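## Task

Move the cardboard tube from the desk into the tray on the desk so it rests on the tray floor, entirely within the tray walls. At the end the tray must be flat and still almost entirely on the desk. The robot must have released the tube and backed away, and must not have tipped over or been left leaning. If the tube only stays put because the robot holds it, the goal is not met.

## Robot and tools

Robot: a wheeled base with a central column, a tilting head and two six-joint arms (left, right), each ending in a two-finger gripper. Folded, it is 0.73 m long, 0.62 m wide, 1.88 m tall; its front sits 0.40 m ahead of the column. The base drives forward/back and turns in place; it cannot slide sideways. Hands cannot reach the floor (lowest about 0.47 m up). A loose object may occasionally get a small push from outside.

Frames: base frame has its origin on the floor under the column, between the drive wheels; x forward, y left, z up, metres. left_hand and right_hand are reported in it: the point where the fingers join (tips 8 mm further). The hand z axis is the finger direction, y the opening direction. The odometry frame is the base frame at scene start; base_odometry counts wheel turns only, heading positive to the left, -3.142 to 3.142.

Tools:
- execute_actions: {actions: [one action] or [], cameras: list}. An action may hold base, joints, or both, plus optional speeds; motions start together. base holds exactly one key: translate_m (relative drive in metres, + forward, -3 to 3) or rotate_rad (relative turn in radians, + counter-clockwise seen from above, -3.2 to 3.2). These are offsets from where the base last measured itself. joints is a map of joint name to absolute target: head_tilt_rad -0.61 to 1.308 (0 level, + looks down); left_/right_joint1_rad -2.879 to 2.879; joint2 0 to 3.141; joint3 0 to 3.019; joint4 -1.692 to 1.57; joint5 -1.57 to 1.57 (+ swings the hand to robot's right); joint6 -2.094 to 2.094 (+ clockwise from behind); left_gripper_m/right_gripper_m 0 to 0.093 (absolute fingertip gap in metres). speeds caps translate_m (0.05 to 0.8 m/s) or rotate_rad (0.1 to 1 rad/s) for that action; it does not slow arms. A base move needing over 8.667 s, an unknown key or an out-of-range value is rejected and nothing moves. Each action lasts at most 15 s. cameras: cam_head_left, cam_head_right, cam_left_wrist, cam_right_wrist, nav_camera, or all; omitted/null means all, [] none. An empty actions list only reports.
- wait: {seconds: 0 to 10}; nothing new is commanded.
- zoom_image: {camera, region: [x0, y0, x1, y1]} pixels of that camera's latest full image, top-left origin, at most 504 by 504.
- finished_scene: {scene: 1 or 2}; irreversible, reports success, starts the next task.

Arm geometry (approximate): with joint1 at -1.57 (left) or 1.57 (right) and joints 5, 6 at 0, the arm stays in a vertical forward plane 0.23 m beside the column. With a = j2 - 0.35, b = 1.05 + j2 - j3, c = b - j4 (c = 1.57 means fingers straight down), the hand is 0.12 + 0.39 sin a + 0.38 cos b + 0.25 cos c ahead and 1.46 + 0.39 cos a - 0.38 sin b - 0.25 sin c up. Example: j2, j3, j4 = 0.93, 0.78, 0.14 gives 0.60 ahead, 1.21 up. Real hands sag lower and nearer the column by up to ~5 cm (~12 cm with heavy or far loads); trust reported hand positions. Reach is about 1 m from the shoulder. Light objects (up to 0.3 kg) are fine 0.6 m ahead, 0.65 to 1.6 m up with fingers down; heavier loads want fingers steep and the hand closer in.

Gripper: fingers 7 cm long; outside width is opening +1 cm at tips, +5 cm at base; the housing is 10 by 7 cm; the wrist camera sits 9 cm back and sticks 11 cm out on one side. To grasp, command an opening smaller than the object; off_target is then expected. An opening staying 0.002 m or more above target means something is held. Targets within ~0.03 rad (0.08 for joints 2, 3) of the current reading may not move at all. For gentle contact step about 0.05 rad per call from your previous target. Raising a low hand may first pull it toward the column.

Results: base_status and joint_status per motion: done, off_target (stopped short, may keep pushing), contact_stop (base only, wheel stalled), time_out, not_followed. Joints left out of an action may still push toward older targets. 'joint command not followed' with a cause line means a self-collision check withheld that arm's targets (gripper still acts); reverse each joint that action moved by at least 0.05 rad, or move the other arm away, or drive away from a blocking object. Withheld targets may be retried automatically. A blocked arm keeps pushing and heats its motors; resend its reported positions as targets to relax it (a held load sinks slightly when you do). on_its_own lists uncommanded behaviour; 'held at' is the held target. motor_effort covers only left_wheel and right_wheel (+ pushes forward; bracket = peak); rest-range warnings suggest pushing or load. turned_by_wheels versus turned_by_imu disagreeing by over ~4% and 0.05 rad means slip or collision. base_tilt is in degrees (forward, right). wheel_motors_off is 1 while the wheel motors are cut. Motor temperatures are listed per arm; MOTOR HOT appears from 85 °C and at 100 °C that arm drops everything (OVER-TEMPERATURE FAULT, limit_stop_at_motor_heat). Joint torques are noisy, offset drive outputs. If any call reports a stop, later motion calls in that same reply are skipped.

Base cautions: after contact_stop, back off 0.05 m before turning or retrying. A desk 0.30 to 1.20 m high can slide over the base and strike the column, making wheels slip; if forward tilt drops 0.5 degrees or more, back up 0.05 m. Pushing hard about 3 s cuts the wheel motors for 2 s, during which the base does not hold.

Avoid: arms colliding or pressing on each other (this can end the run), especially near the centre line or at speed; dropping or flinging objects; knocking the tray off the desk or tilting it; shoving furniture hard. The simulation continues while you think, and the robot holds its last command. Camera calibration (K, distortion, T_world_to_cam, pos_world) is given per camera in the original setup and updated in results when it changes.

Each tool is called after ">>>" in YAML: its name, and indented under it one key for each argument.

## Session

I'll start by looking at the current state and images.

>>> execute_actions:
  actions: []

Scene clock: 0.00 s.
Joint torques (N m, as the arm reports them, + toward a larger angle): no reading
Motor temperatures (°C, as the motors report them): left_arm=[30 28 29 28 29 30] | right_arm=[29 27 29 30 29 31]
base_odometry: x=+0.000 y=+0.000 heading=+0.000 (m, m, rad; odometry frame)
turned_by_wheels: +0.000 (rad since the last result)
turned_by_imu: +0.000 (rad since the last result)
base_tilt: forward=+0.0 right=+0.0 (deg)
base_status: not commanded
joint_positions: head_tilt_rad=+0.889 left_joint1_rad=-1.579 left_joint2_rad=+0.881 left_joint3_rad=+0.365 left_joint4_rad=-0.947 left_joint5_rad=+0.000 left_joint6_rad=+0.039 left_gripper_m=+0.094 right_joint1_rad=+1.569 right_joint2_rad=+0.865 right_joint3_rad=+0.399 right_joint4_rad=-0.974 right_joint5_rad=+0.039 right_joint6_rad=+0.039 right_gripper_m=+0.094
joint_status: not commanded
wheel_motors_off: 0
motor_effort: left_wheel=+0 right_wheel=+2 (%)
left_hand: x=+0.1247 y=+0.2231 z=+1.2602 quat_wxyz=(+0.452, -0.021, -0.892, +0.011) (m; base frame)
right_hand: x=+0.1421 y=-0.2325 z=+1.2595 quat_wxyz=(+0.441, -0.009, -0.897, +0.027) (m; base frame)
pictures: cam_head_left, cam_head_right, cam_left_wrist, cam_right_wrist, nav_camera
Images, in order (width x height): cam_head_left 896x504, cam_head_right 896x504, cam_left_wrist 504x504, cam_right_wrist 504x504, nav_camera 896x504.

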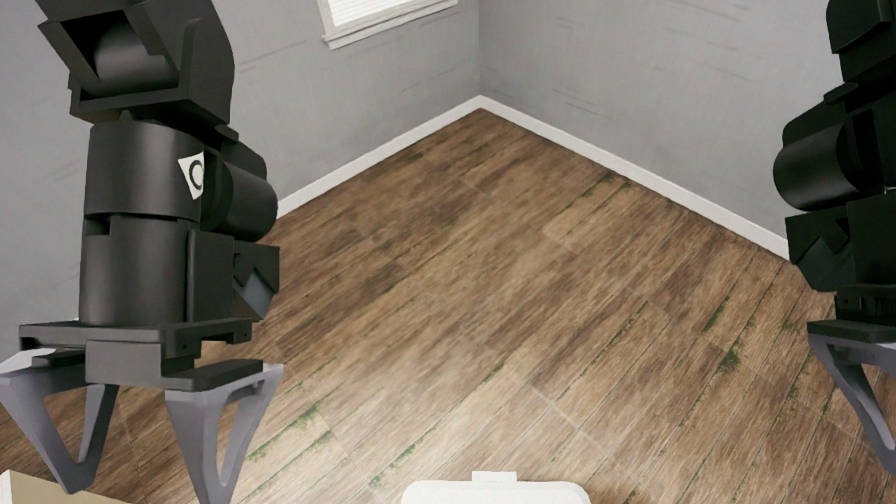

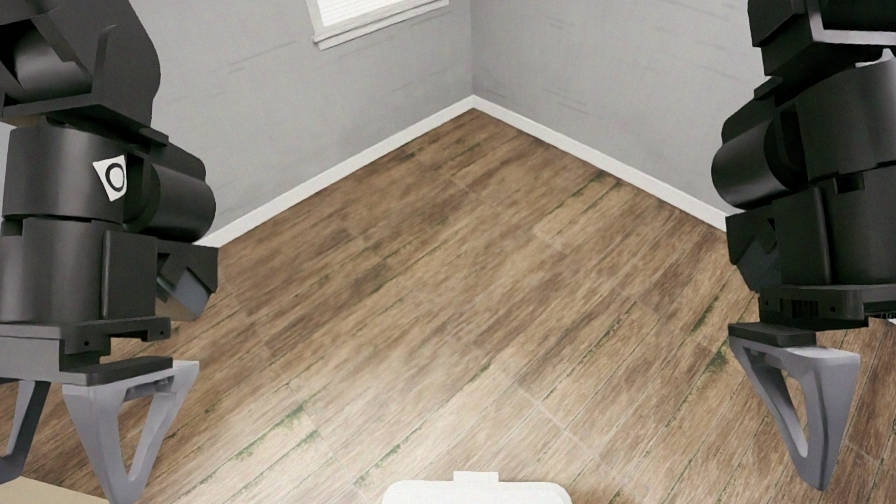

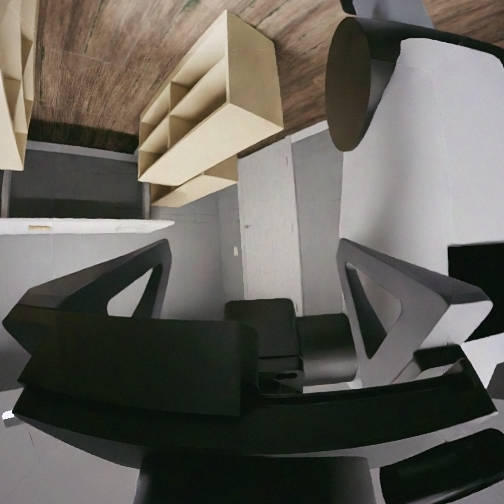

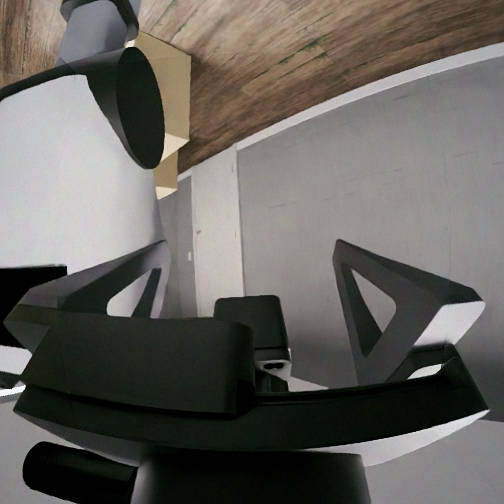

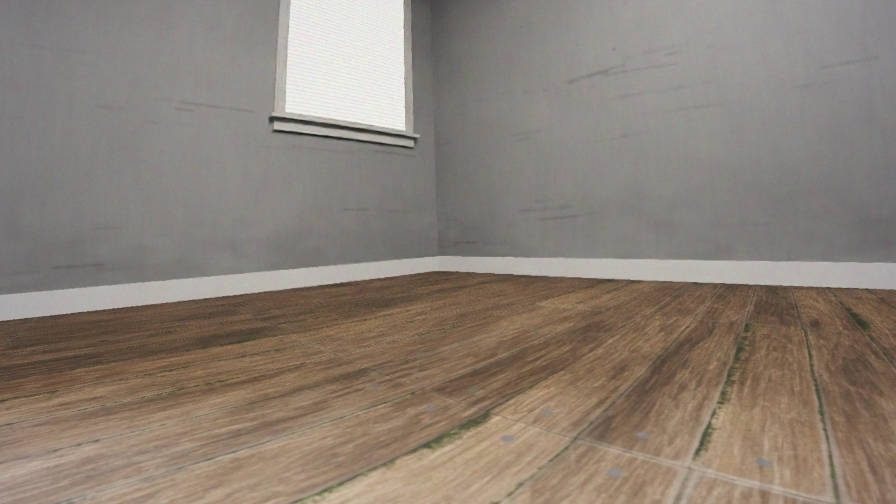

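>>> execute_actions:
  actions:
    - {"base": {"rotate_rad": 2.3}, "joints": {"head_tilt_rad": 0.45}}
  cameras: ["cam_head_left", "nav_camera"]

Scene clock: 25.10 s.
Joint torques (N m, as the arm reports them, + toward a larger angle): left_arm=[-0.59 -7.69 -0.97 -1.2  -0.07  0.04] | right_arm=[ 1.46 -4.55 -0.85 -1.41 -0.02  0.  ]
Motor temperatures (°C, as the motors report them): left_arm=[30 28 29 28 29 30] | right_arm=[29 28 29 30 29 31]
base_odometry: x=+0.000 y=+0.000 heading=+2.299 (m, m, rad; odometry frame)
turned_by_wheels: +2.299 (rad since the last result)
turned_by_imu: +2.297 (rad since the last result)
base_tilt: forward=+0.0 right=+0.0 (deg)
base_status: done
joint_positions: head_tilt_rad=+0.469 left_joint1_rad=-1.579 left_joint2_rad=+0.881 left_joint3_rad=+0.365 left_joint4_rad=-0.947 left_joint5_rad=+0.000 left_joint6_rad=+0.039 left_gripper_m=+0.094 right_joint1_rad=+1.569 right_joint2_rad=+0.865 right_joint3_rad=+0.399 right_joint4_rad=-0.974 right_joint5_rad=+0.039 right_joint6_rad=+0.039 right_gripper_m=+0.094
joint_status: all done
wheel_motors_off: 0
motor_effort: left_wheel=-5(44) right_wheel=+6(38) (%)
left_hand: x=+0.1247 y=+0.2231 z=+1.2602 quat_wxyz=(+0.452, -0.021, -0.892, +0.011) (m; base frame)
right_hand: x=+0.1421 y=-0.2325 z=+1.2595 quat_wxyz=(+0.441, -0.009, -0.897, +0.027) (m; base frame)
pictures: cam_head_left, nav_camera
camera_calibration (this result's frames):
cam_head_left: T_world_to_cam=[[0.0668489, -0.996246, -0.0549964, 0.107924], [-0.434439, 0.0205578, -0.900466, 1.40568], [0.898217, 0.0840878, -0.431434, 0.536757], [0, 0, 0, 1]] pos_world=[0.121345, 0.0334868, 1.50328]
Images, in order (width x height): cam_head_left 896x504, nav_camera 896x504.

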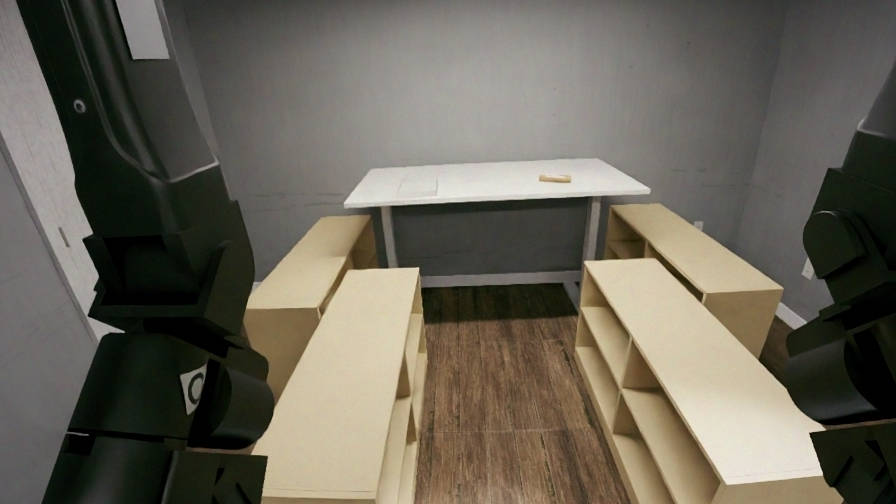

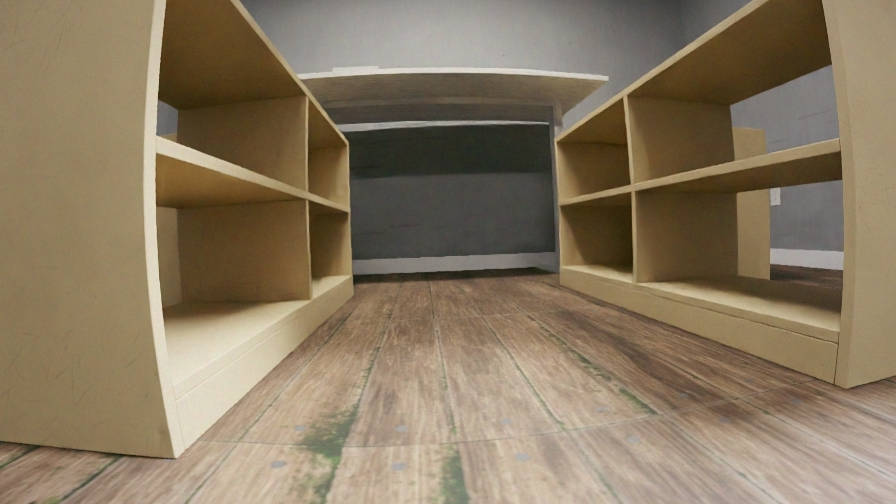

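>>> zoom_image:
  camera: "nav_camera"
  region: [100, 230, 500, 480]

>>> zoom_image:
  camera: "nav_camera"
  region: [496, 230, 896, 480]

>>> zoom_image:
  camera: "cam_head_left"
  region: [330, 140, 670, 330]

Region (100, 230, 500, 480) of nav_camera's 896x504 image, scaled by 1.260, with more detail than that image has; it fills the top 315 rows of this view, and the rest is white.

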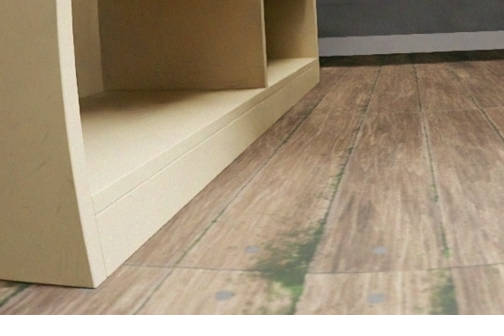

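Region (496, 230, 896, 480) of nav_camera's 896x504 image, scaled by 1.260, with more detail than that image has; it fills the top 315 rows of this view, and the rest is white.

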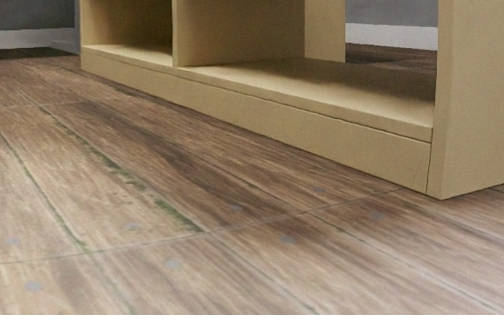

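Region (330, 140, 670, 330) of cam_head_left's 896x504 image, scaled by 1.482, with more detail than that image has; it fills the top 282 rows of this view, and the rest is white.

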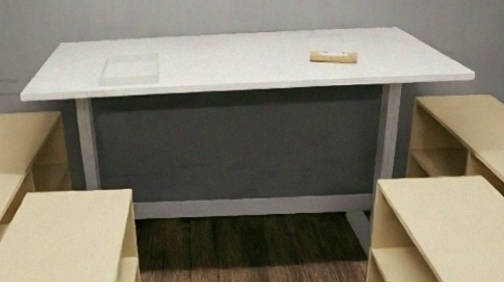

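>>> execute_actions:
  actions:
    - {"base": {"rotate_rad": -0.53}}
  cameras: []

>>> execute_actions:
  actions:
    - {"base": {"translate_m": 0.29}}
  cameras: []

>>> execute_actions:
  actions:
    - {"base": {"rotate_rad": 0.57}, "joints": {"head_tilt_rad": 0.7}}
  cameras: ["cam_head_left", "nav_camera"]

Scene clock: 147.10 s.
Joint torques (N m, as the arm reports them, + toward a larger angle): left_arm=[-0.41 -7.58 -1.05 -1.18 -0.07  0.04] | right_arm=[ 1.59 -4.53 -0.9  -1.35  0.    0.02]
Motor temperatures (°C, as the motors report them): left_arm=[30 29 29 28 29 30] | right_arm=[29 28 29 30 29 31]
base_odometry: x=+0.000 y=+0.000 heading=+1.770 (m, m, rad; odometry frame)
turned_by_wheels: -0.529 (rad since the last result)
turned_by_imu: -0.533 (rad since the last result)
base_tilt: forward=+0.0 right=+0.0 (deg)
base_status: done
joint_positions: head_tilt_rad=+0.469 left_joint1_rad=-1.579 left_joint2_rad=+0.881 left_joint3_rad=+0.365 left_joint4_rad=-0.947 left_joint5_rad=+0.000 left_joint6_rad=+0.039 left_gripper_m=+0.094 right_joint1_rad=+1.569 right_joint2_rad=+0.865 right_joint3_rad=+0.399 right_joint4_rad=-0.974 right_joint5_rad=+0.039 right_joint6_rad=+0.039 right_gripper_m=+0.094
joint_status: not commanded
wheel_motors_off: 0
motor_effort: left_wheel=+1(20) right_wheel=-4(22) (%)
left_hand: x=+0.1247 y=+0.2231 z=+1.2602 quat_wxyz=(+0.452, -0.021, -0.892, +0.011) (m; base frame)
right_hand: x=+0.1421 y=-0.2325 z=+1.2595 quat_wxyz=(+0.441, -0.009, -0.897, +0.027) (m; base frame)
pictures: none
No camera images: the call's "cameras" was empty. Leave "cameras" out to get every camera's image.

Scene clock: 148.97 s.
Joint torques (N m, as the arm reports them, + toward a larger angle): left_arm=[-0.61 -7.71 -1.13 -1.15 -0.05  0.04] | right_arm=[ 2.05 -5.01 -0.97 -1.36 -0.02  0.  ]
Motor temperatures (°C, as the motors report them): left_arm=[30 29 29 28 29 30] | right_arm=[29 28 29 30 29 31]
base_odometry: x=-0.058 y=+0.285 heading=+1.773 (m, m, rad; odometry frame)
turned_by_wheels: +0.003 (rad since the last result)
turned_by_imu: +0.002 (rad since the last result)
base_tilt: forward=+0.0 right=+0.0 (deg)
base_status: done
joint_positions: head_tilt_rad=+0.468 left_joint1_rad=-1.579 left_joint2_rad=+0.881 left_joint3_rad=+0.367 left_joint4_rad=-0.947 left_joint5_rad=+0.000 left_joint6_rad=+0.039 left_gripper_m=+0.094 right_joint1_rad=+1.569 right_joint2_rad=+0.865 right_joint3_rad=+0.402 right_joint4_rad=-0.974 right_joint5_rad=+0.039 right_joint6_rad=+0.039 right_gripper_m=+0.094
joint_status: not commanded
wheel_motors_off: 0
motor_effort: left_wheel=-1(67) right_wheel=+0(59) (%)
left_hand: x=+0.1257 y=+0.2231 z=+1.2598 quat_wxyz=(+0.451, -0.021, -0.892, +0.011) (m; base frame)
right_hand: x=+0.1433 y=-0.2325 z=+1.2591 quat_wxyz=(+0.440, -0.009, -0.897, +0.027) (m; base frame)
pictures: none
No camera images: the call's "cameras" was empty. Leave "cameras" out to get every camera's image.

Scene clock: 151.07 s.
Joint torques (N m, as the arm reports them, + toward a larger angle): left_arm=[-0.73 -7.45 -1.11 -1.14 -0.1   0.04] | right_arm=[ 1.79 -5.01 -0.93 -1.28 -0.02  0.03]
Motor temperatures (°C, as the motors report them): left_arm=[30 29 29 28 29 30] | right_arm=[29 28 29 30 29 31]
base_odometry: x=-0.058 y=+0.285 heading=+2.342 (m, m, rad; odometry frame)
turned_by_wheels: +0.569 (rad since the last result)
turned_by_imu: +0.566 (rad since the last result)
base_tilt: forward=+0.0 right=+0.0 (deg)
base_status: done
joint_positions: head_tilt_rad=+0.703 left_joint1_rad=-1.579 left_joint2_rad=+0.881 left_joint3_rad=+0.367 left_joint4_rad=-0.947 left_joint5_rad=+0.000 left_joint6_rad=+0.039 left_gripper_m=+0.094 right_joint1_rad=+1.569 right_joint2_rad=+0.865 right_joint3_rad=+0.401 right_joint4_rad=-0.974 right_joint5_rad=+0.039 right_joint6_rad=+0.039 right_gripper_m=+0.094
joint_status: all done
wheel_motors_off: 0
motor_effort: left_wheel=-4(52) right_wheel=+6(44) (%)
left_hand: x=+0.1257 y=+0.2231 z=+1.2598 quat_wxyz=(+0.451, -0.021, -0.892, +0.011) (m; base frame)
right_hand: x=+0.1429 y=-0.2325 z=+1.2592 quat_wxyz=(+0.441, -0.009, -0.897, +0.027) (m; base frame)
pictures: cam_head_left, nav_camera
camera_calibration (this result's frames):
cam_head_left: T_world_to_cam=[[0.0522677, -0.996246, -0.0690033, 0.130224], [-0.631473, 0.0205578, -0.775125, 1.22251], [0.773634, 0.0840878, -0.628028, 0.84574], [0, 0, 0, 1]] pos_world=[0.110881, 0.0334868, 1.48773]
Images, in order (width x height): cam_head_left 896x504, nav_camera 896x504.

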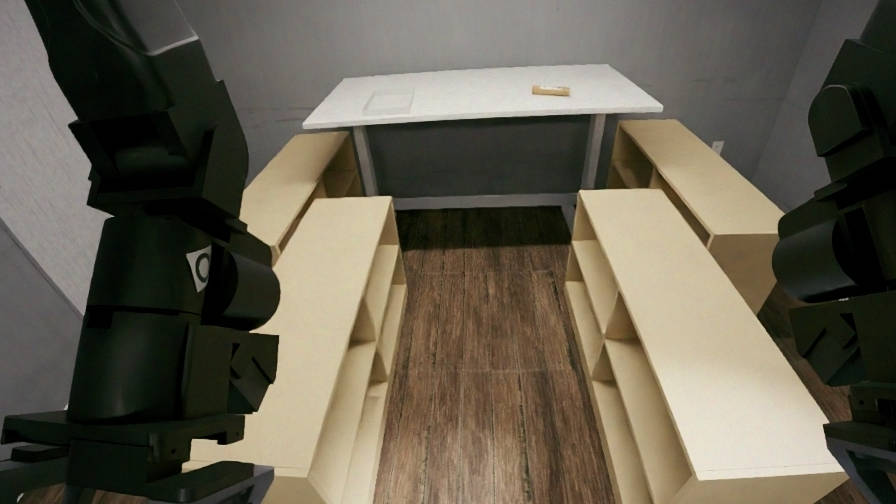

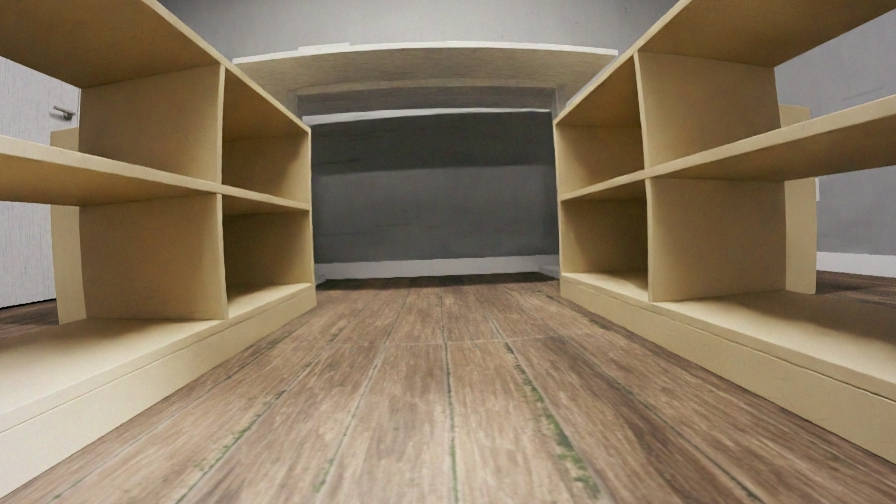

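>>> execute_actions:
  actions:
    - {"base": {"translate_m": 1.25}, "joints": {"head_tilt_rad": 0.8}}
  cameras: ["cam_head_left", "cam_head_right", "nav_camera"]

Scene clock: 175.37 s.
Joint torques (N m, as the arm reports them, + toward a larger angle): left_arm=[-0.43 -7.92 -1.01 -1.19 -0.08  0.04] | right_arm=[ 1.72 -5.18 -0.8  -1.29 -0.01  0.02]
Motor temperatures (°C, as the motors report them): left_arm=[30 29 29 28 29 30] | right_arm=[29 28 29 30 29 31]
base_odometry: x=-0.929 y=+1.181 heading=+2.343 (m, m, rad; odometry frame)
turned_by_wheels: +0.001 (rad since the last result)
turned_by_imu: -0.002 (rad since the last result)
base_tilt: forward=+0.0 right=+0.0 (deg)
base_status: done
joint_positions: head_tilt_rad=+0.803 left_joint1_rad=-1.579 left_joint2_rad=+0.881 left_joint3_rad=+0.365 left_joint4_rad=-0.947 left_joint5_rad=+0.000 left_joint6_rad=+0.039 left_gripper_m=+0.094 right_joint1_rad=+1.569 right_joint2_rad=+0.864 right_joint3_rad=+0.399 right_joint4_rad=-0.974 right_joint5_rad=+0.039 right_joint6_rad=+0.039 right_gripper_m=+0.094
joint_status: all done
wheel_motors_off: 0
motor_effort: left_wheel=+3(56) right_wheel=-1(60) (%)
left_hand: x=+0.1247 y=+0.2231 z=+1.2602 quat_wxyz=(+0.452, -0.021, -0.892, +0.011) (m; base frame)
right_hand: x=+0.1419 y=-0.2325 z=+1.2595 quat_wxyz=(+0.441, -0.009, -0.897, +0.027) (m; base frame)
pictures: cam_head_left, cam_head_right, nav_camera
camera_calibration (this result's frames):
cam_head_left: T_world_to_cam=[[0.0451225, -0.996246, -0.0738738, 0.138082], [-0.705656, 0.0205578, -0.708256, 1.12324], [0.707116, 0.0840878, -0.70208, 0.963106], [0, 0, 0, 1]] pos_world=[0.105362, 0.0334868, 1.48192]
cam_head_right: T_world_to_cam=[[0.0467478, -0.996837, -0.0642655, 0.0725065], [-0.705368, 0.0126122, -0.708729, 1.12455], [0.707298, 0.0784623, -0.702548, 0.960442], [0, 0, 0, 1]] pos_world=[0.110511, -0.0172644, 1.47641]
Images, in order (width x height): cam_head_left 896x504, cam_head_right 896x504, nav_camera 896x504.

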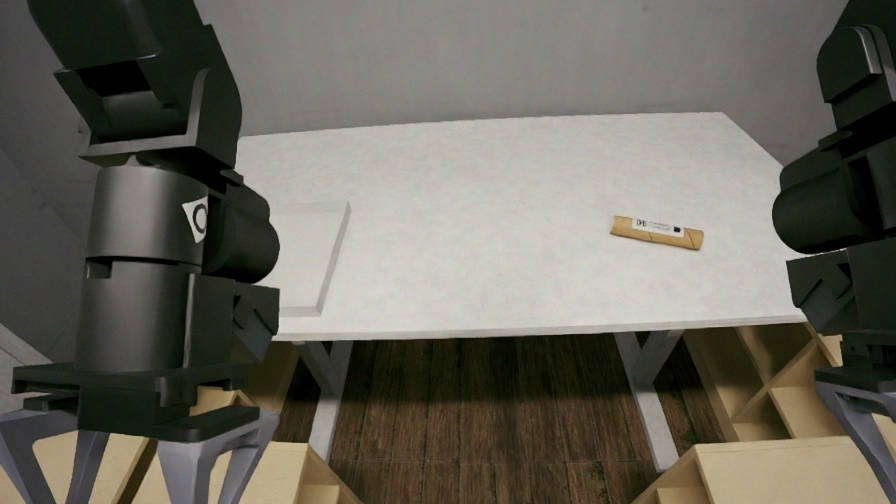

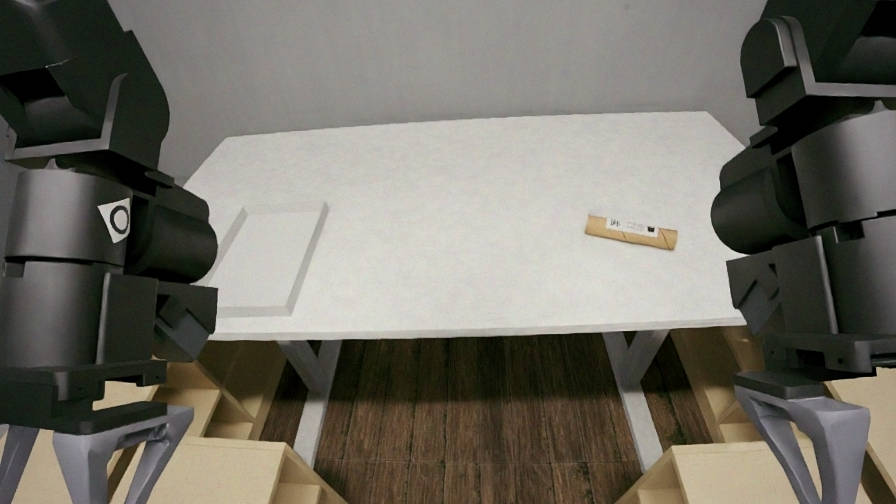

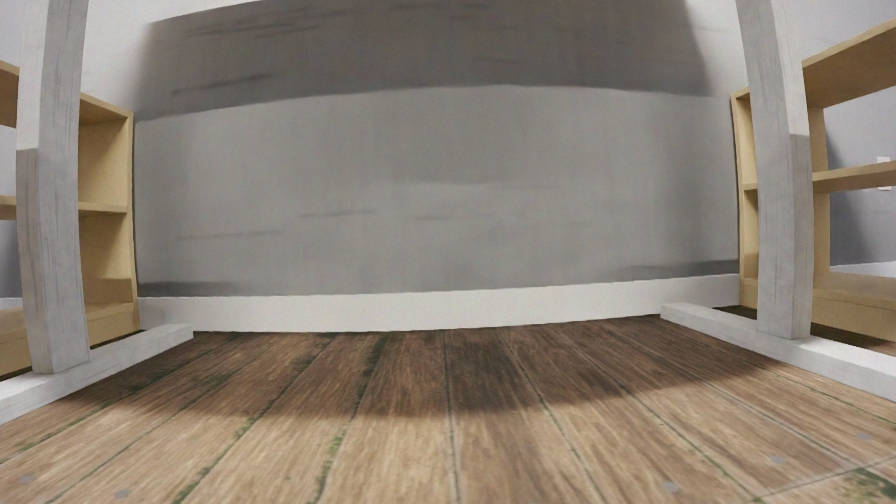

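>>> zoom_image:
  camera: "cam_head_left"
  region: [560, 180, 800, 350]

>>> zoom_image:
  camera: "cam_head_right"
  region: [180, 180, 420, 350]

>>> zoom_image:
  camera: "cam_head_right"
  region: [530, 180, 770, 350]

Region (560, 180, 800, 350) of cam_head_left's 896x504 image, scaled by 2.100, with more detail than that image has; it fills the top 357 rows of this view, and the rest is white.

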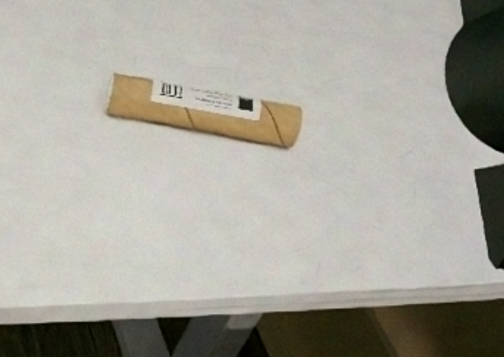

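Region (180, 180, 420, 350) of cam_head_right's 896x504 image, scaled by 2.100, with more detail than that image has; it fills the top 357 rows of this view, and the rest is white.

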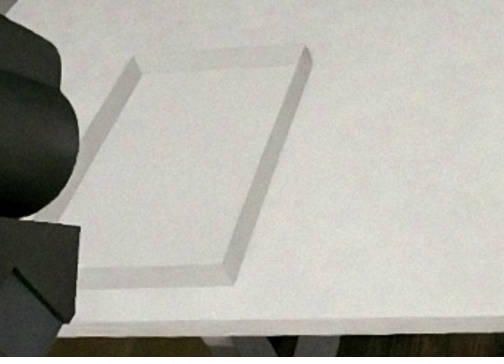

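Region (530, 180, 770, 350) of cam_head_right's 896x504 image, scaled by 2.100, with more detail than that image has; it fills the top 357 rows of this view, and the rest is white.

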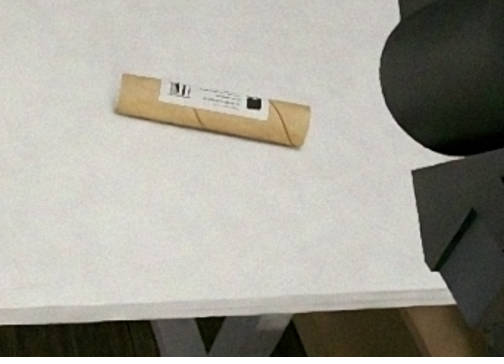

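>>> execute_actions:
  actions:
    - {"base": {"translate_m": 0.15}, "joints": {"head_tilt_rad": 1.25, "right_joint1_rad": 1.57, "right_joint2_rad": 1.39, "right_joint3_rad": 1.29, "right_joint4_rad": -0.42, "right_joint5_rad": 0.0, "right_joint6_rad": 1.72}}
  cameras: ["cam_head_left", "cam_head_right", "cam_right_wrist"]

Scene clock: 297.13 s.
Joint torques (N m, as the arm reports them, + toward a larger angle): left_arm=[-0.75 -7.58 -1.21 -1.15 -0.07  0.05] | right_arm=[  1.81 -14.3    4.1    0.65  -0.11   0.11]
Motor temperatures (°C, as the motors report them): left_arm=[30 29 29 28 29 30] | right_arm=[29 29 29 30 29 31]
base_odometry: x=-1.034 y=+1.289 heading=+2.343 (m, m, rad; odometry frame)
turned_by_wheels: +0.001 (rad since the last result)
turned_by_imu: -0.001 (rad since the last result)
base_tilt: forward=+0.0 right=+0.0 (deg)
base_status: done
joint_positions: head_tilt_rad=+1.248 left_joint1_rad=-1.579 left_joint2_rad=+0.881 left_joint3_rad=+0.368 left_joint4_rad=-0.947 left_joint5_rad=+0.000 left_joint6_rad=+0.039 left_gripper_m=+0.094 right_joint1_rad=+1.569 right_joint2_rad=+1.388 right_joint3_rad=+1.290 right_joint4_rad=-0.426 right_joint5_rad=+0.004 right_joint6_rad=+1.710 right_gripper_m=+0.095
joint_status: all done
wheel_motors_off: 0
motor_effort: left_wheel=-1(33) right_wheel=-1(40) (%)
left_hand: x=+0.1261 y=+0.2231 z=+1.2597 quat_wxyz=(+0.451, -0.021, -0.892, +0.011) (m; base frame)
right_hand: x=+0.6139 y=-0.2270 z=+1.0568 quat_wxyz=(-0.002, -0.755, -0.656, +0.002) (m; base frame)
pictures: cam_head_left, cam_head_right, cam_right_wrist
camera_calibration (this result's frames):
cam_head_left: T_world_to_cam=[[0.00892359, -0.996246, -0.0861031, 0.158725], [-0.941826, 0.0205578, -0.335471, 0.560958], [0.335981, 0.0840878, -0.938108, 1.34515], [0, 0, 0, 1]] pos_world=[0.0749648, 0.0334868, 1.46374]
cam_head_right: T_world_to_cam=[[0.0145271, -0.996837, -0.0781305, 0.0954696], [-0.94177, 0.0126122, -0.336021, 0.562397], [0.335944, 0.0784623, -0.938608, 1.34254], [0, 0, 0, 1]] pos_world=[0.0772423, -0.0172644, 1.45656]
cam_right_wrist: T_world_to_cam=[[-0.991644, 0.129004, 0.000265834, 0.640555], [0.105517, 0.809913, 0.576981, -0.489593], [0.0742175, 0.572188, -0.816757, 1.0712], [0, 0, 0, 1]] pos_world=[0.607361, -0.299035, 1.15723]
Images, in order (width x height): cam_head_left 896x504, cam_head_right 896x504, cam_right_wrist 504x504.

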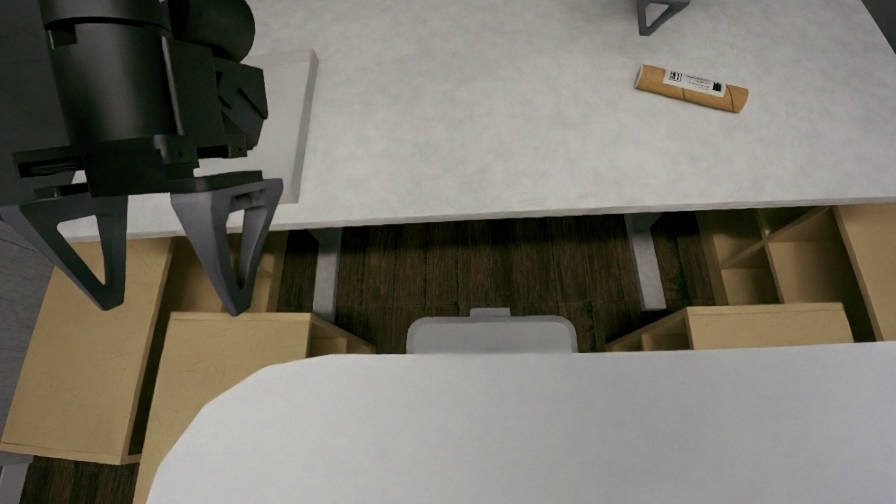

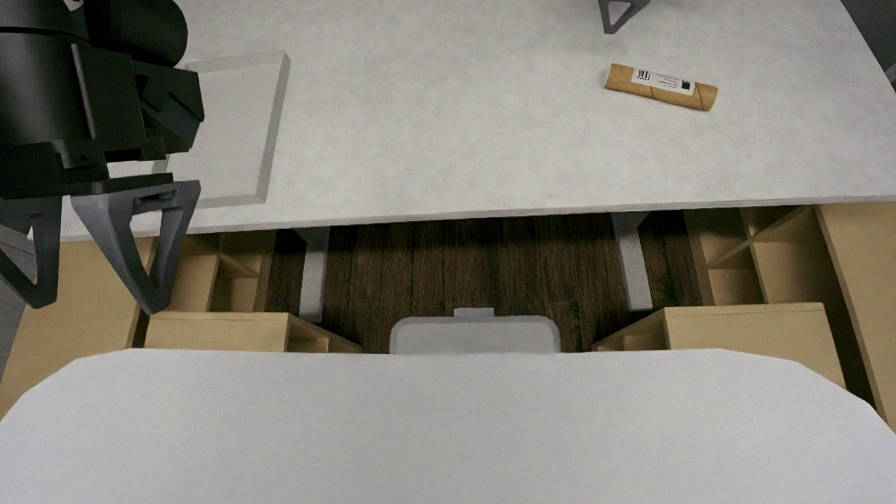

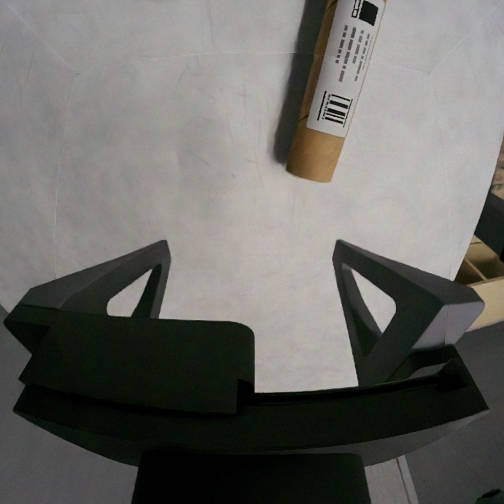

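>>> execute_actions:
  actions:
    - {"base": {"rotate_rad": -0.165}, "joints": {"head_tilt_rad": 0.95, "right_joint2_rad": 1.5, "right_joint3_rad": 1.29, "right_joint4_rad": -0.31}}
  cameras: ["cam_head_left", "cam_right_wrist"]

Scene clock: 342.93 s.
Joint torques (N m, as the arm reports them, + toward a larger angle): left_arm=[-0.59 -8.1  -1.19 -1.19 -0.08  0.03] | right_arm=[  2.05 -14.88   3.72   0.93  -0.07   0.12]
Motor temperatures (°C, as the motors report them): left_arm=[30 29 29 28 29 30] | right_arm=[29 32 30 30 29 31]
base_odometry: x=-1.034 y=+1.289 heading=+2.180 (m, m, rad; odometry frame)
turned_by_wheels: -0.163 (rad since the last result)
turned_by_imu: -0.164 (rad since the last result)
base_tilt: forward=+0.0 right=+0.0 (deg)
base_status: done
joint_positions: head_tilt_rad=+0.965 left_joint1_rad=-1.579 left_joint2_rad=+0.881 left_joint3_rad=+0.368 left_joint4_rad=-0.947 left_joint5_rad=+0.000 left_joint6_rad=+0.039 left_gripper_m=+0.094 right_joint1_rad=+1.567 right_joint2_rad=+1.512 right_joint3_rad=+1.279 right_joint4_rad=-0.322 right_joint5_rad=+0.003 right_joint6_rad=+1.711 right_gripper_m=+0.095
joint_status: all done
wheel_motors_off: 0
motor_effort: left_wheel=+1(38) right_wheel=-1(57) (%)
left_hand: x=+0.1261 y=+0.2231 z=+1.2597 quat_wxyz=(+0.451, -0.021, -0.892, +0.011) (m; base frame)
right_hand: x=+0.5794 y=-0.2282 z=+0.9961 quat_wxyz=(+0.008, -0.755, -0.655, +0.014) (m; base frame)
pictures: cam_head_left, cam_right_wrist
camera_calibration (this result's frames):
cam_head_left: T_world_to_cam=[[0.0326244, -0.996246, -0.0801812, 0.14842], [-0.810595, 0.0205578, -0.585246, 0.939051], [0.584698, 0.0840878, -0.806882, 1.13062], [0, 0, 0, 1]] pos_world=[0.095276, 0.0334868, 1.47375]
cam_right_wrist: T_world_to_cam=[[-0.990969, 0.130419, 0.0311633, 0.575725], [0.124644, 0.810242, 0.572688, -0.456754], [0.0494399, 0.571401, -0.819181, 1.04147], [0, 0, 0, 1]] pos_world=[0.575967, -0.300101, 1.09679]
Images, in order (width x height): cam_head_left 896x504, cam_right_wrist 504x504.

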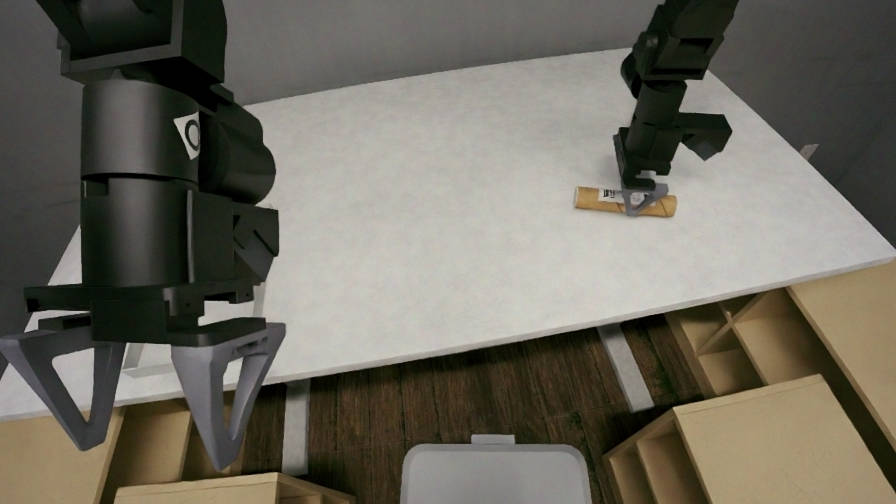

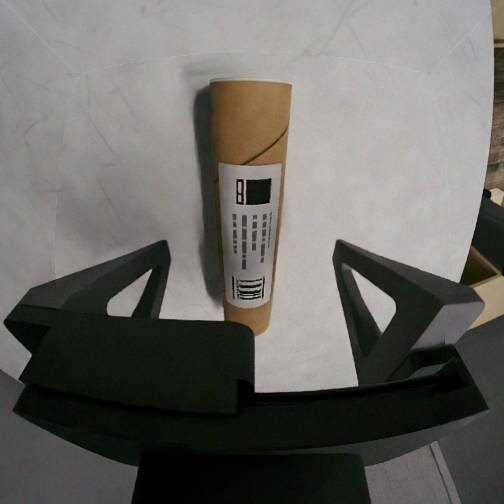

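>>> execute_actions:
  actions:
    - {"joints": {"right_joint2_rad": 1.585, "right_joint3_rad": 1.35, "right_joint4_rad": -0.27}}
  cameras: ["cam_head_left", "cam_right_wrist"]

Scene clock: 364.00 s.
Joint torques (N m, as the arm reports them, + toward a larger angle): left_arm=[-0.75 -7.39 -1.15 -1.16 -0.07  0.03] | right_arm=[  2.09 -15.05   3.1    0.85  -0.07   0.11]
Motor temperatures (°C, as the motors report them): left_arm=[30 29 29 28 29 30] | right_arm=[29 33 30 30 29 31]
base_odometry: x=-1.034 y=+1.289 heading=+2.180 (m, m, rad; odometry frame)
turned_by_wheels: +0.000 (rad since the last result)
turned_by_imu: -0.001 (rad since the last result)
base_tilt: forward=+0.0 right=+0.1 (deg)
base_status: not commanded
joint_positions: head_tilt_rad=+0.965 left_joint1_rad=-1.579 left_joint2_rad=+0.881 left_joint3_rad=+0.368 left_joint4_rad=-0.947 left_joint5_rad=+0.000 left_joint6_rad=+0.039 left_gripper_m=+0.094 right_joint1_rad=+1.567 right_joint2_rad=+1.580 right_joint3_rad=+1.347 right_joint4_rad=-0.280 right_joint5_rad=+0.003 right_joint6_rad=+1.711 right_gripper_m=+0.095
joint_status: all done
wheel_motors_off: 0
motor_effort: left_wheel=+3(2) right_wheel=-3(3) (%)
left_hand: x=+0.1261 y=+0.2231 z=+1.2597 quat_wxyz=(+0.451, -0.021, -0.892, +0.011) (m; base frame)
right_hand: x=+0.5991 y=-0.2283 z=+0.9717 quat_wxyz=(-0.006, -0.755, -0.655, -0.002) (m; base frame)
pictures: cam_head_left, cam_right_wrist
camera_calibration (this result's frames):
cam_head_left: T_world_to_cam=[[0.0326255, -0.996246, -0.0801807, 0.148419], [-0.810587, 0.0205578, -0.585258, 0.939068], [0.584709, 0.0840878, -0.806873, 1.13061], [0, 0, 0, 1]] pos_world=[0.095277, 0.0334868, 1.47375]
cam_right_wrist: T_world_to_cam=[[-0.991424, 0.130297, -0.0100665, 0.636317], [0.100631, 0.810297, 0.577314, -0.435209], [0.0833793, 0.57135, -0.81646, 0.997532], [0, 0, 0, 1]] pos_world=[0.591481, -0.300202, 1.0721]
Images, in order (width x height): cam_head_left 896x504, cam_right_wrist 504x504.

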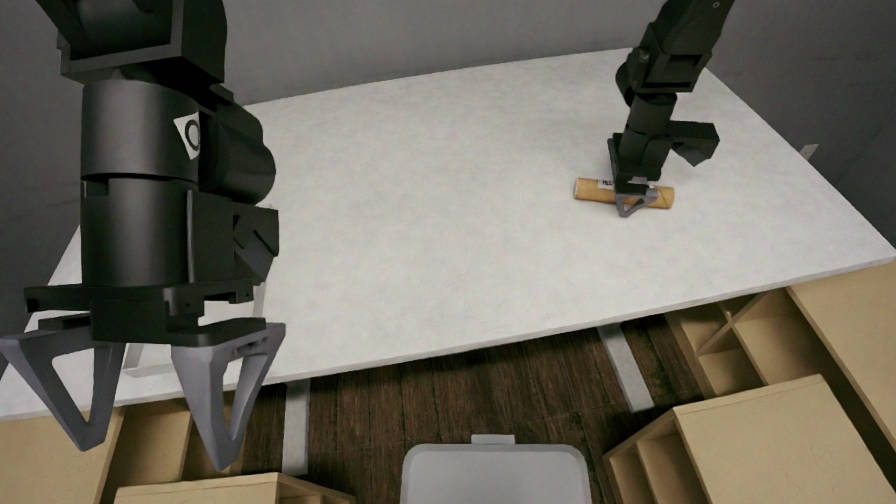

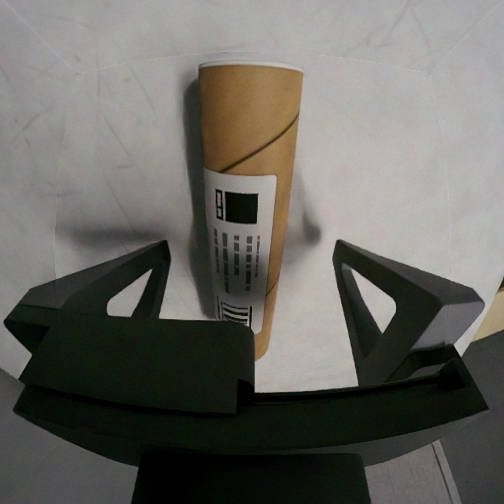

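>>> execute_actions:
  actions:
    - {"joints": {"right_joint2_rad": 1.62, "right_joint3_rad": 1.375, "right_joint4_rad": -0.27, "right_gripper_m": 0.065}}
  cameras: ["cam_head_left", "cam_right_wrist"]

Scene clock: 380.97 s.
Joint torques (N m, as the arm reports them, + toward a larger angle): left_arm=[-0.46 -7.94 -1.21 -1.19 -0.07  0.02] | right_arm=[  2.24 -13.77   3.38   0.97  -0.04   0.08]
Motor temperatures (°C, as the motors report them): left_arm=[30 29 29 28 29 30] | right_arm=[29 33 30 30 29 31]
base_odometry: x=-1.034 y=+1.289 heading=+2.180 (m, m, rad; odometry frame)
turned_by_wheels: +0.000 (rad since the last result)
turned_by_imu: -0.002 (rad since the last result)
base_tilt: forward=+0.1 right=+0.0 (deg)
base_status: not commanded
joint_positions: head_tilt_rad=+0.965 left_joint1_rad=-1.579 left_joint2_rad=+0.881 left_joint3_rad=+0.368 left_joint4_rad=-0.947 left_joint5_rad=+0.000 left_joint6_rad=+0.039 left_gripper_m=+0.094 right_joint1_rad=+1.567 right_joint2_rad=+1.610 right_joint3_rad=+1.368 right_joint4_rad=-0.280 right_joint5_rad=+0.003 right_joint6_rad=+1.711 right_gripper_m=+0.065
joint_status: all done
wheel_motors_off: 0
motor_effort: left_wheel=+2(4) right_wheel=-3(3) (%)
left_hand: x=+0.1261 y=+0.2231 z=+1.2597 quat_wxyz=(+0.451, -0.021, -0.892, +0.011) (m; base frame)
right_hand: x=+0.5972 y=-0.2283 z=+0.9598 quat_wxyz=(-0.003, -0.755, -0.655, +0.001) (m; base frame)
pictures: cam_head_left, cam_right_wrist
camera_calibration (this result's frames):
cam_head_left: T_world_to_cam=[[0.0326266, -0.996246, -0.0801803, 0.148419], [-0.810579, 0.0205578, -0.585269, 0.939085], [0.58472, 0.0840878, -0.806865, 1.1306], [0, 0, 0, 1]] pos_world=[0.0952778, 0.0334868, 1.47376]
cam_right_wrist: T_world_to_cam=[[-0.991471, 0.130323, -0.00136564, 0.62601], [0.105714, 0.810286, 0.576421, -0.430328], [0.0762277, 0.57136, -0.817152, 0.992963], [0, 0, 0, 1]] pos_world=[0.590471, -0.300235, 1.06031]
Images, in order (width x height): cam_head_left 896x504, cam_right_wrist 504x504.

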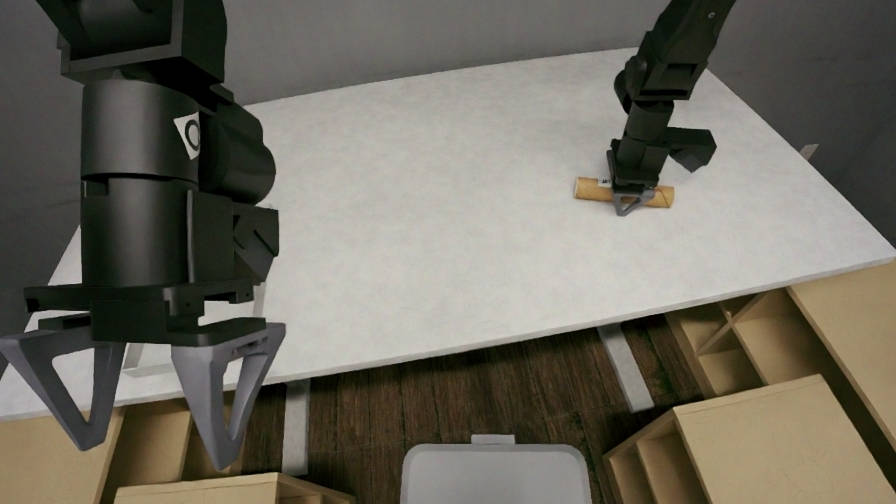

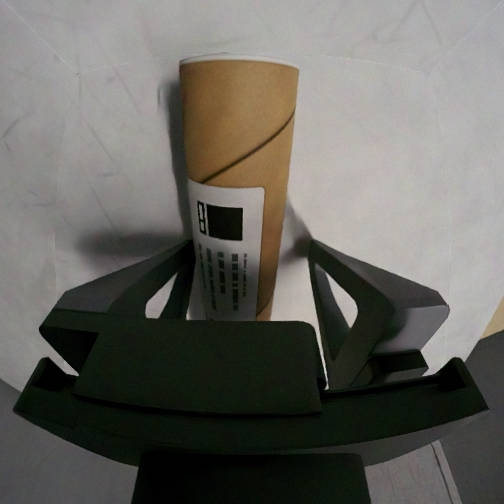

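>>> execute_actions:
  actions:
    - {"joints": {"right_gripper_m": 0.02}}
  cameras: ["cam_right_wrist"]

Scene clock: 390.80 s.
Joint torques (N m, as the arm reports them, + toward a larger angle): left_arm=[-0.55 -7.78 -1.24 -1.28 -0.07  0.04] | right_arm=[  1.98 -13.8    3.38   0.87  -0.05   0.11]
Motor temperatures (°C, as the motors report them): left_arm=[30 29 29 28 29 30] | right_arm=[29 33 30 30 29 31]
base_odometry: x=-1.034 y=+1.289 heading=+2.180 (m, m, rad; odometry frame)
turned_by_wheels: +0.000 (rad since the last result)
turned_by_imu: -0.001 (rad since the last result)
base_tilt: forward=+0.0 right=+0.0 (deg)
base_status: not commanded
joint_positions: head_tilt_rad=+0.965 left_joint1_rad=-1.579 left_joint2_rad=+0.881 left_joint3_rad=+0.368 left_joint4_rad=-0.947 left_joint5_rad=+0.000 left_joint6_rad=+0.039 left_gripper_m=+0.094 right_joint1_rad=+1.567 right_joint2_rad=+1.610 right_joint3_rad=+1.368 right_joint4_rad=-0.280 right_joint5_rad=+0.003 right_joint6_rad=+1.711 right_gripper_m=+0.036
joint_status: right_gripper_m off_target (ended at +0.036, target +0.020)
wheel_motors_off: 0
motor_effort: left_wheel=+2(2) right_wheel=-3(3) (%)
left_hand: x=+0.1261 y=+0.2231 z=+1.2597 quat_wxyz=(+0.451, -0.021, -0.892, +0.011) (m; base frame)
right_hand: x=+0.5972 y=-0.2283 z=+0.9598 quat_wxyz=(-0.003, -0.755, -0.655, +0.001) (m; base frame)
pictures: cam_right_wrist
camera_calibration (this result's frames):
cam_right_wrist: T_world_to_cam=[[-0.991421, 0.130701, -0.00136778, 0.626069], [0.106021, 0.810245, 0.576422, -0.430521], [0.0764475, 0.571332, -0.817151, 0.992825], [0, 0, 0, 1]] pos_world=[0.590443, -0.300233, 1.06031]
Images, in order (width x height): cam_right_wrist 504x504.

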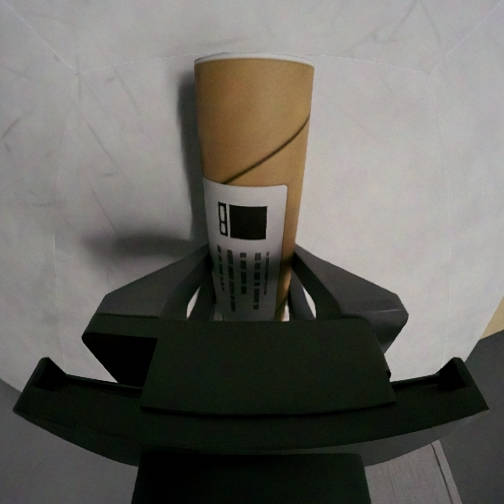

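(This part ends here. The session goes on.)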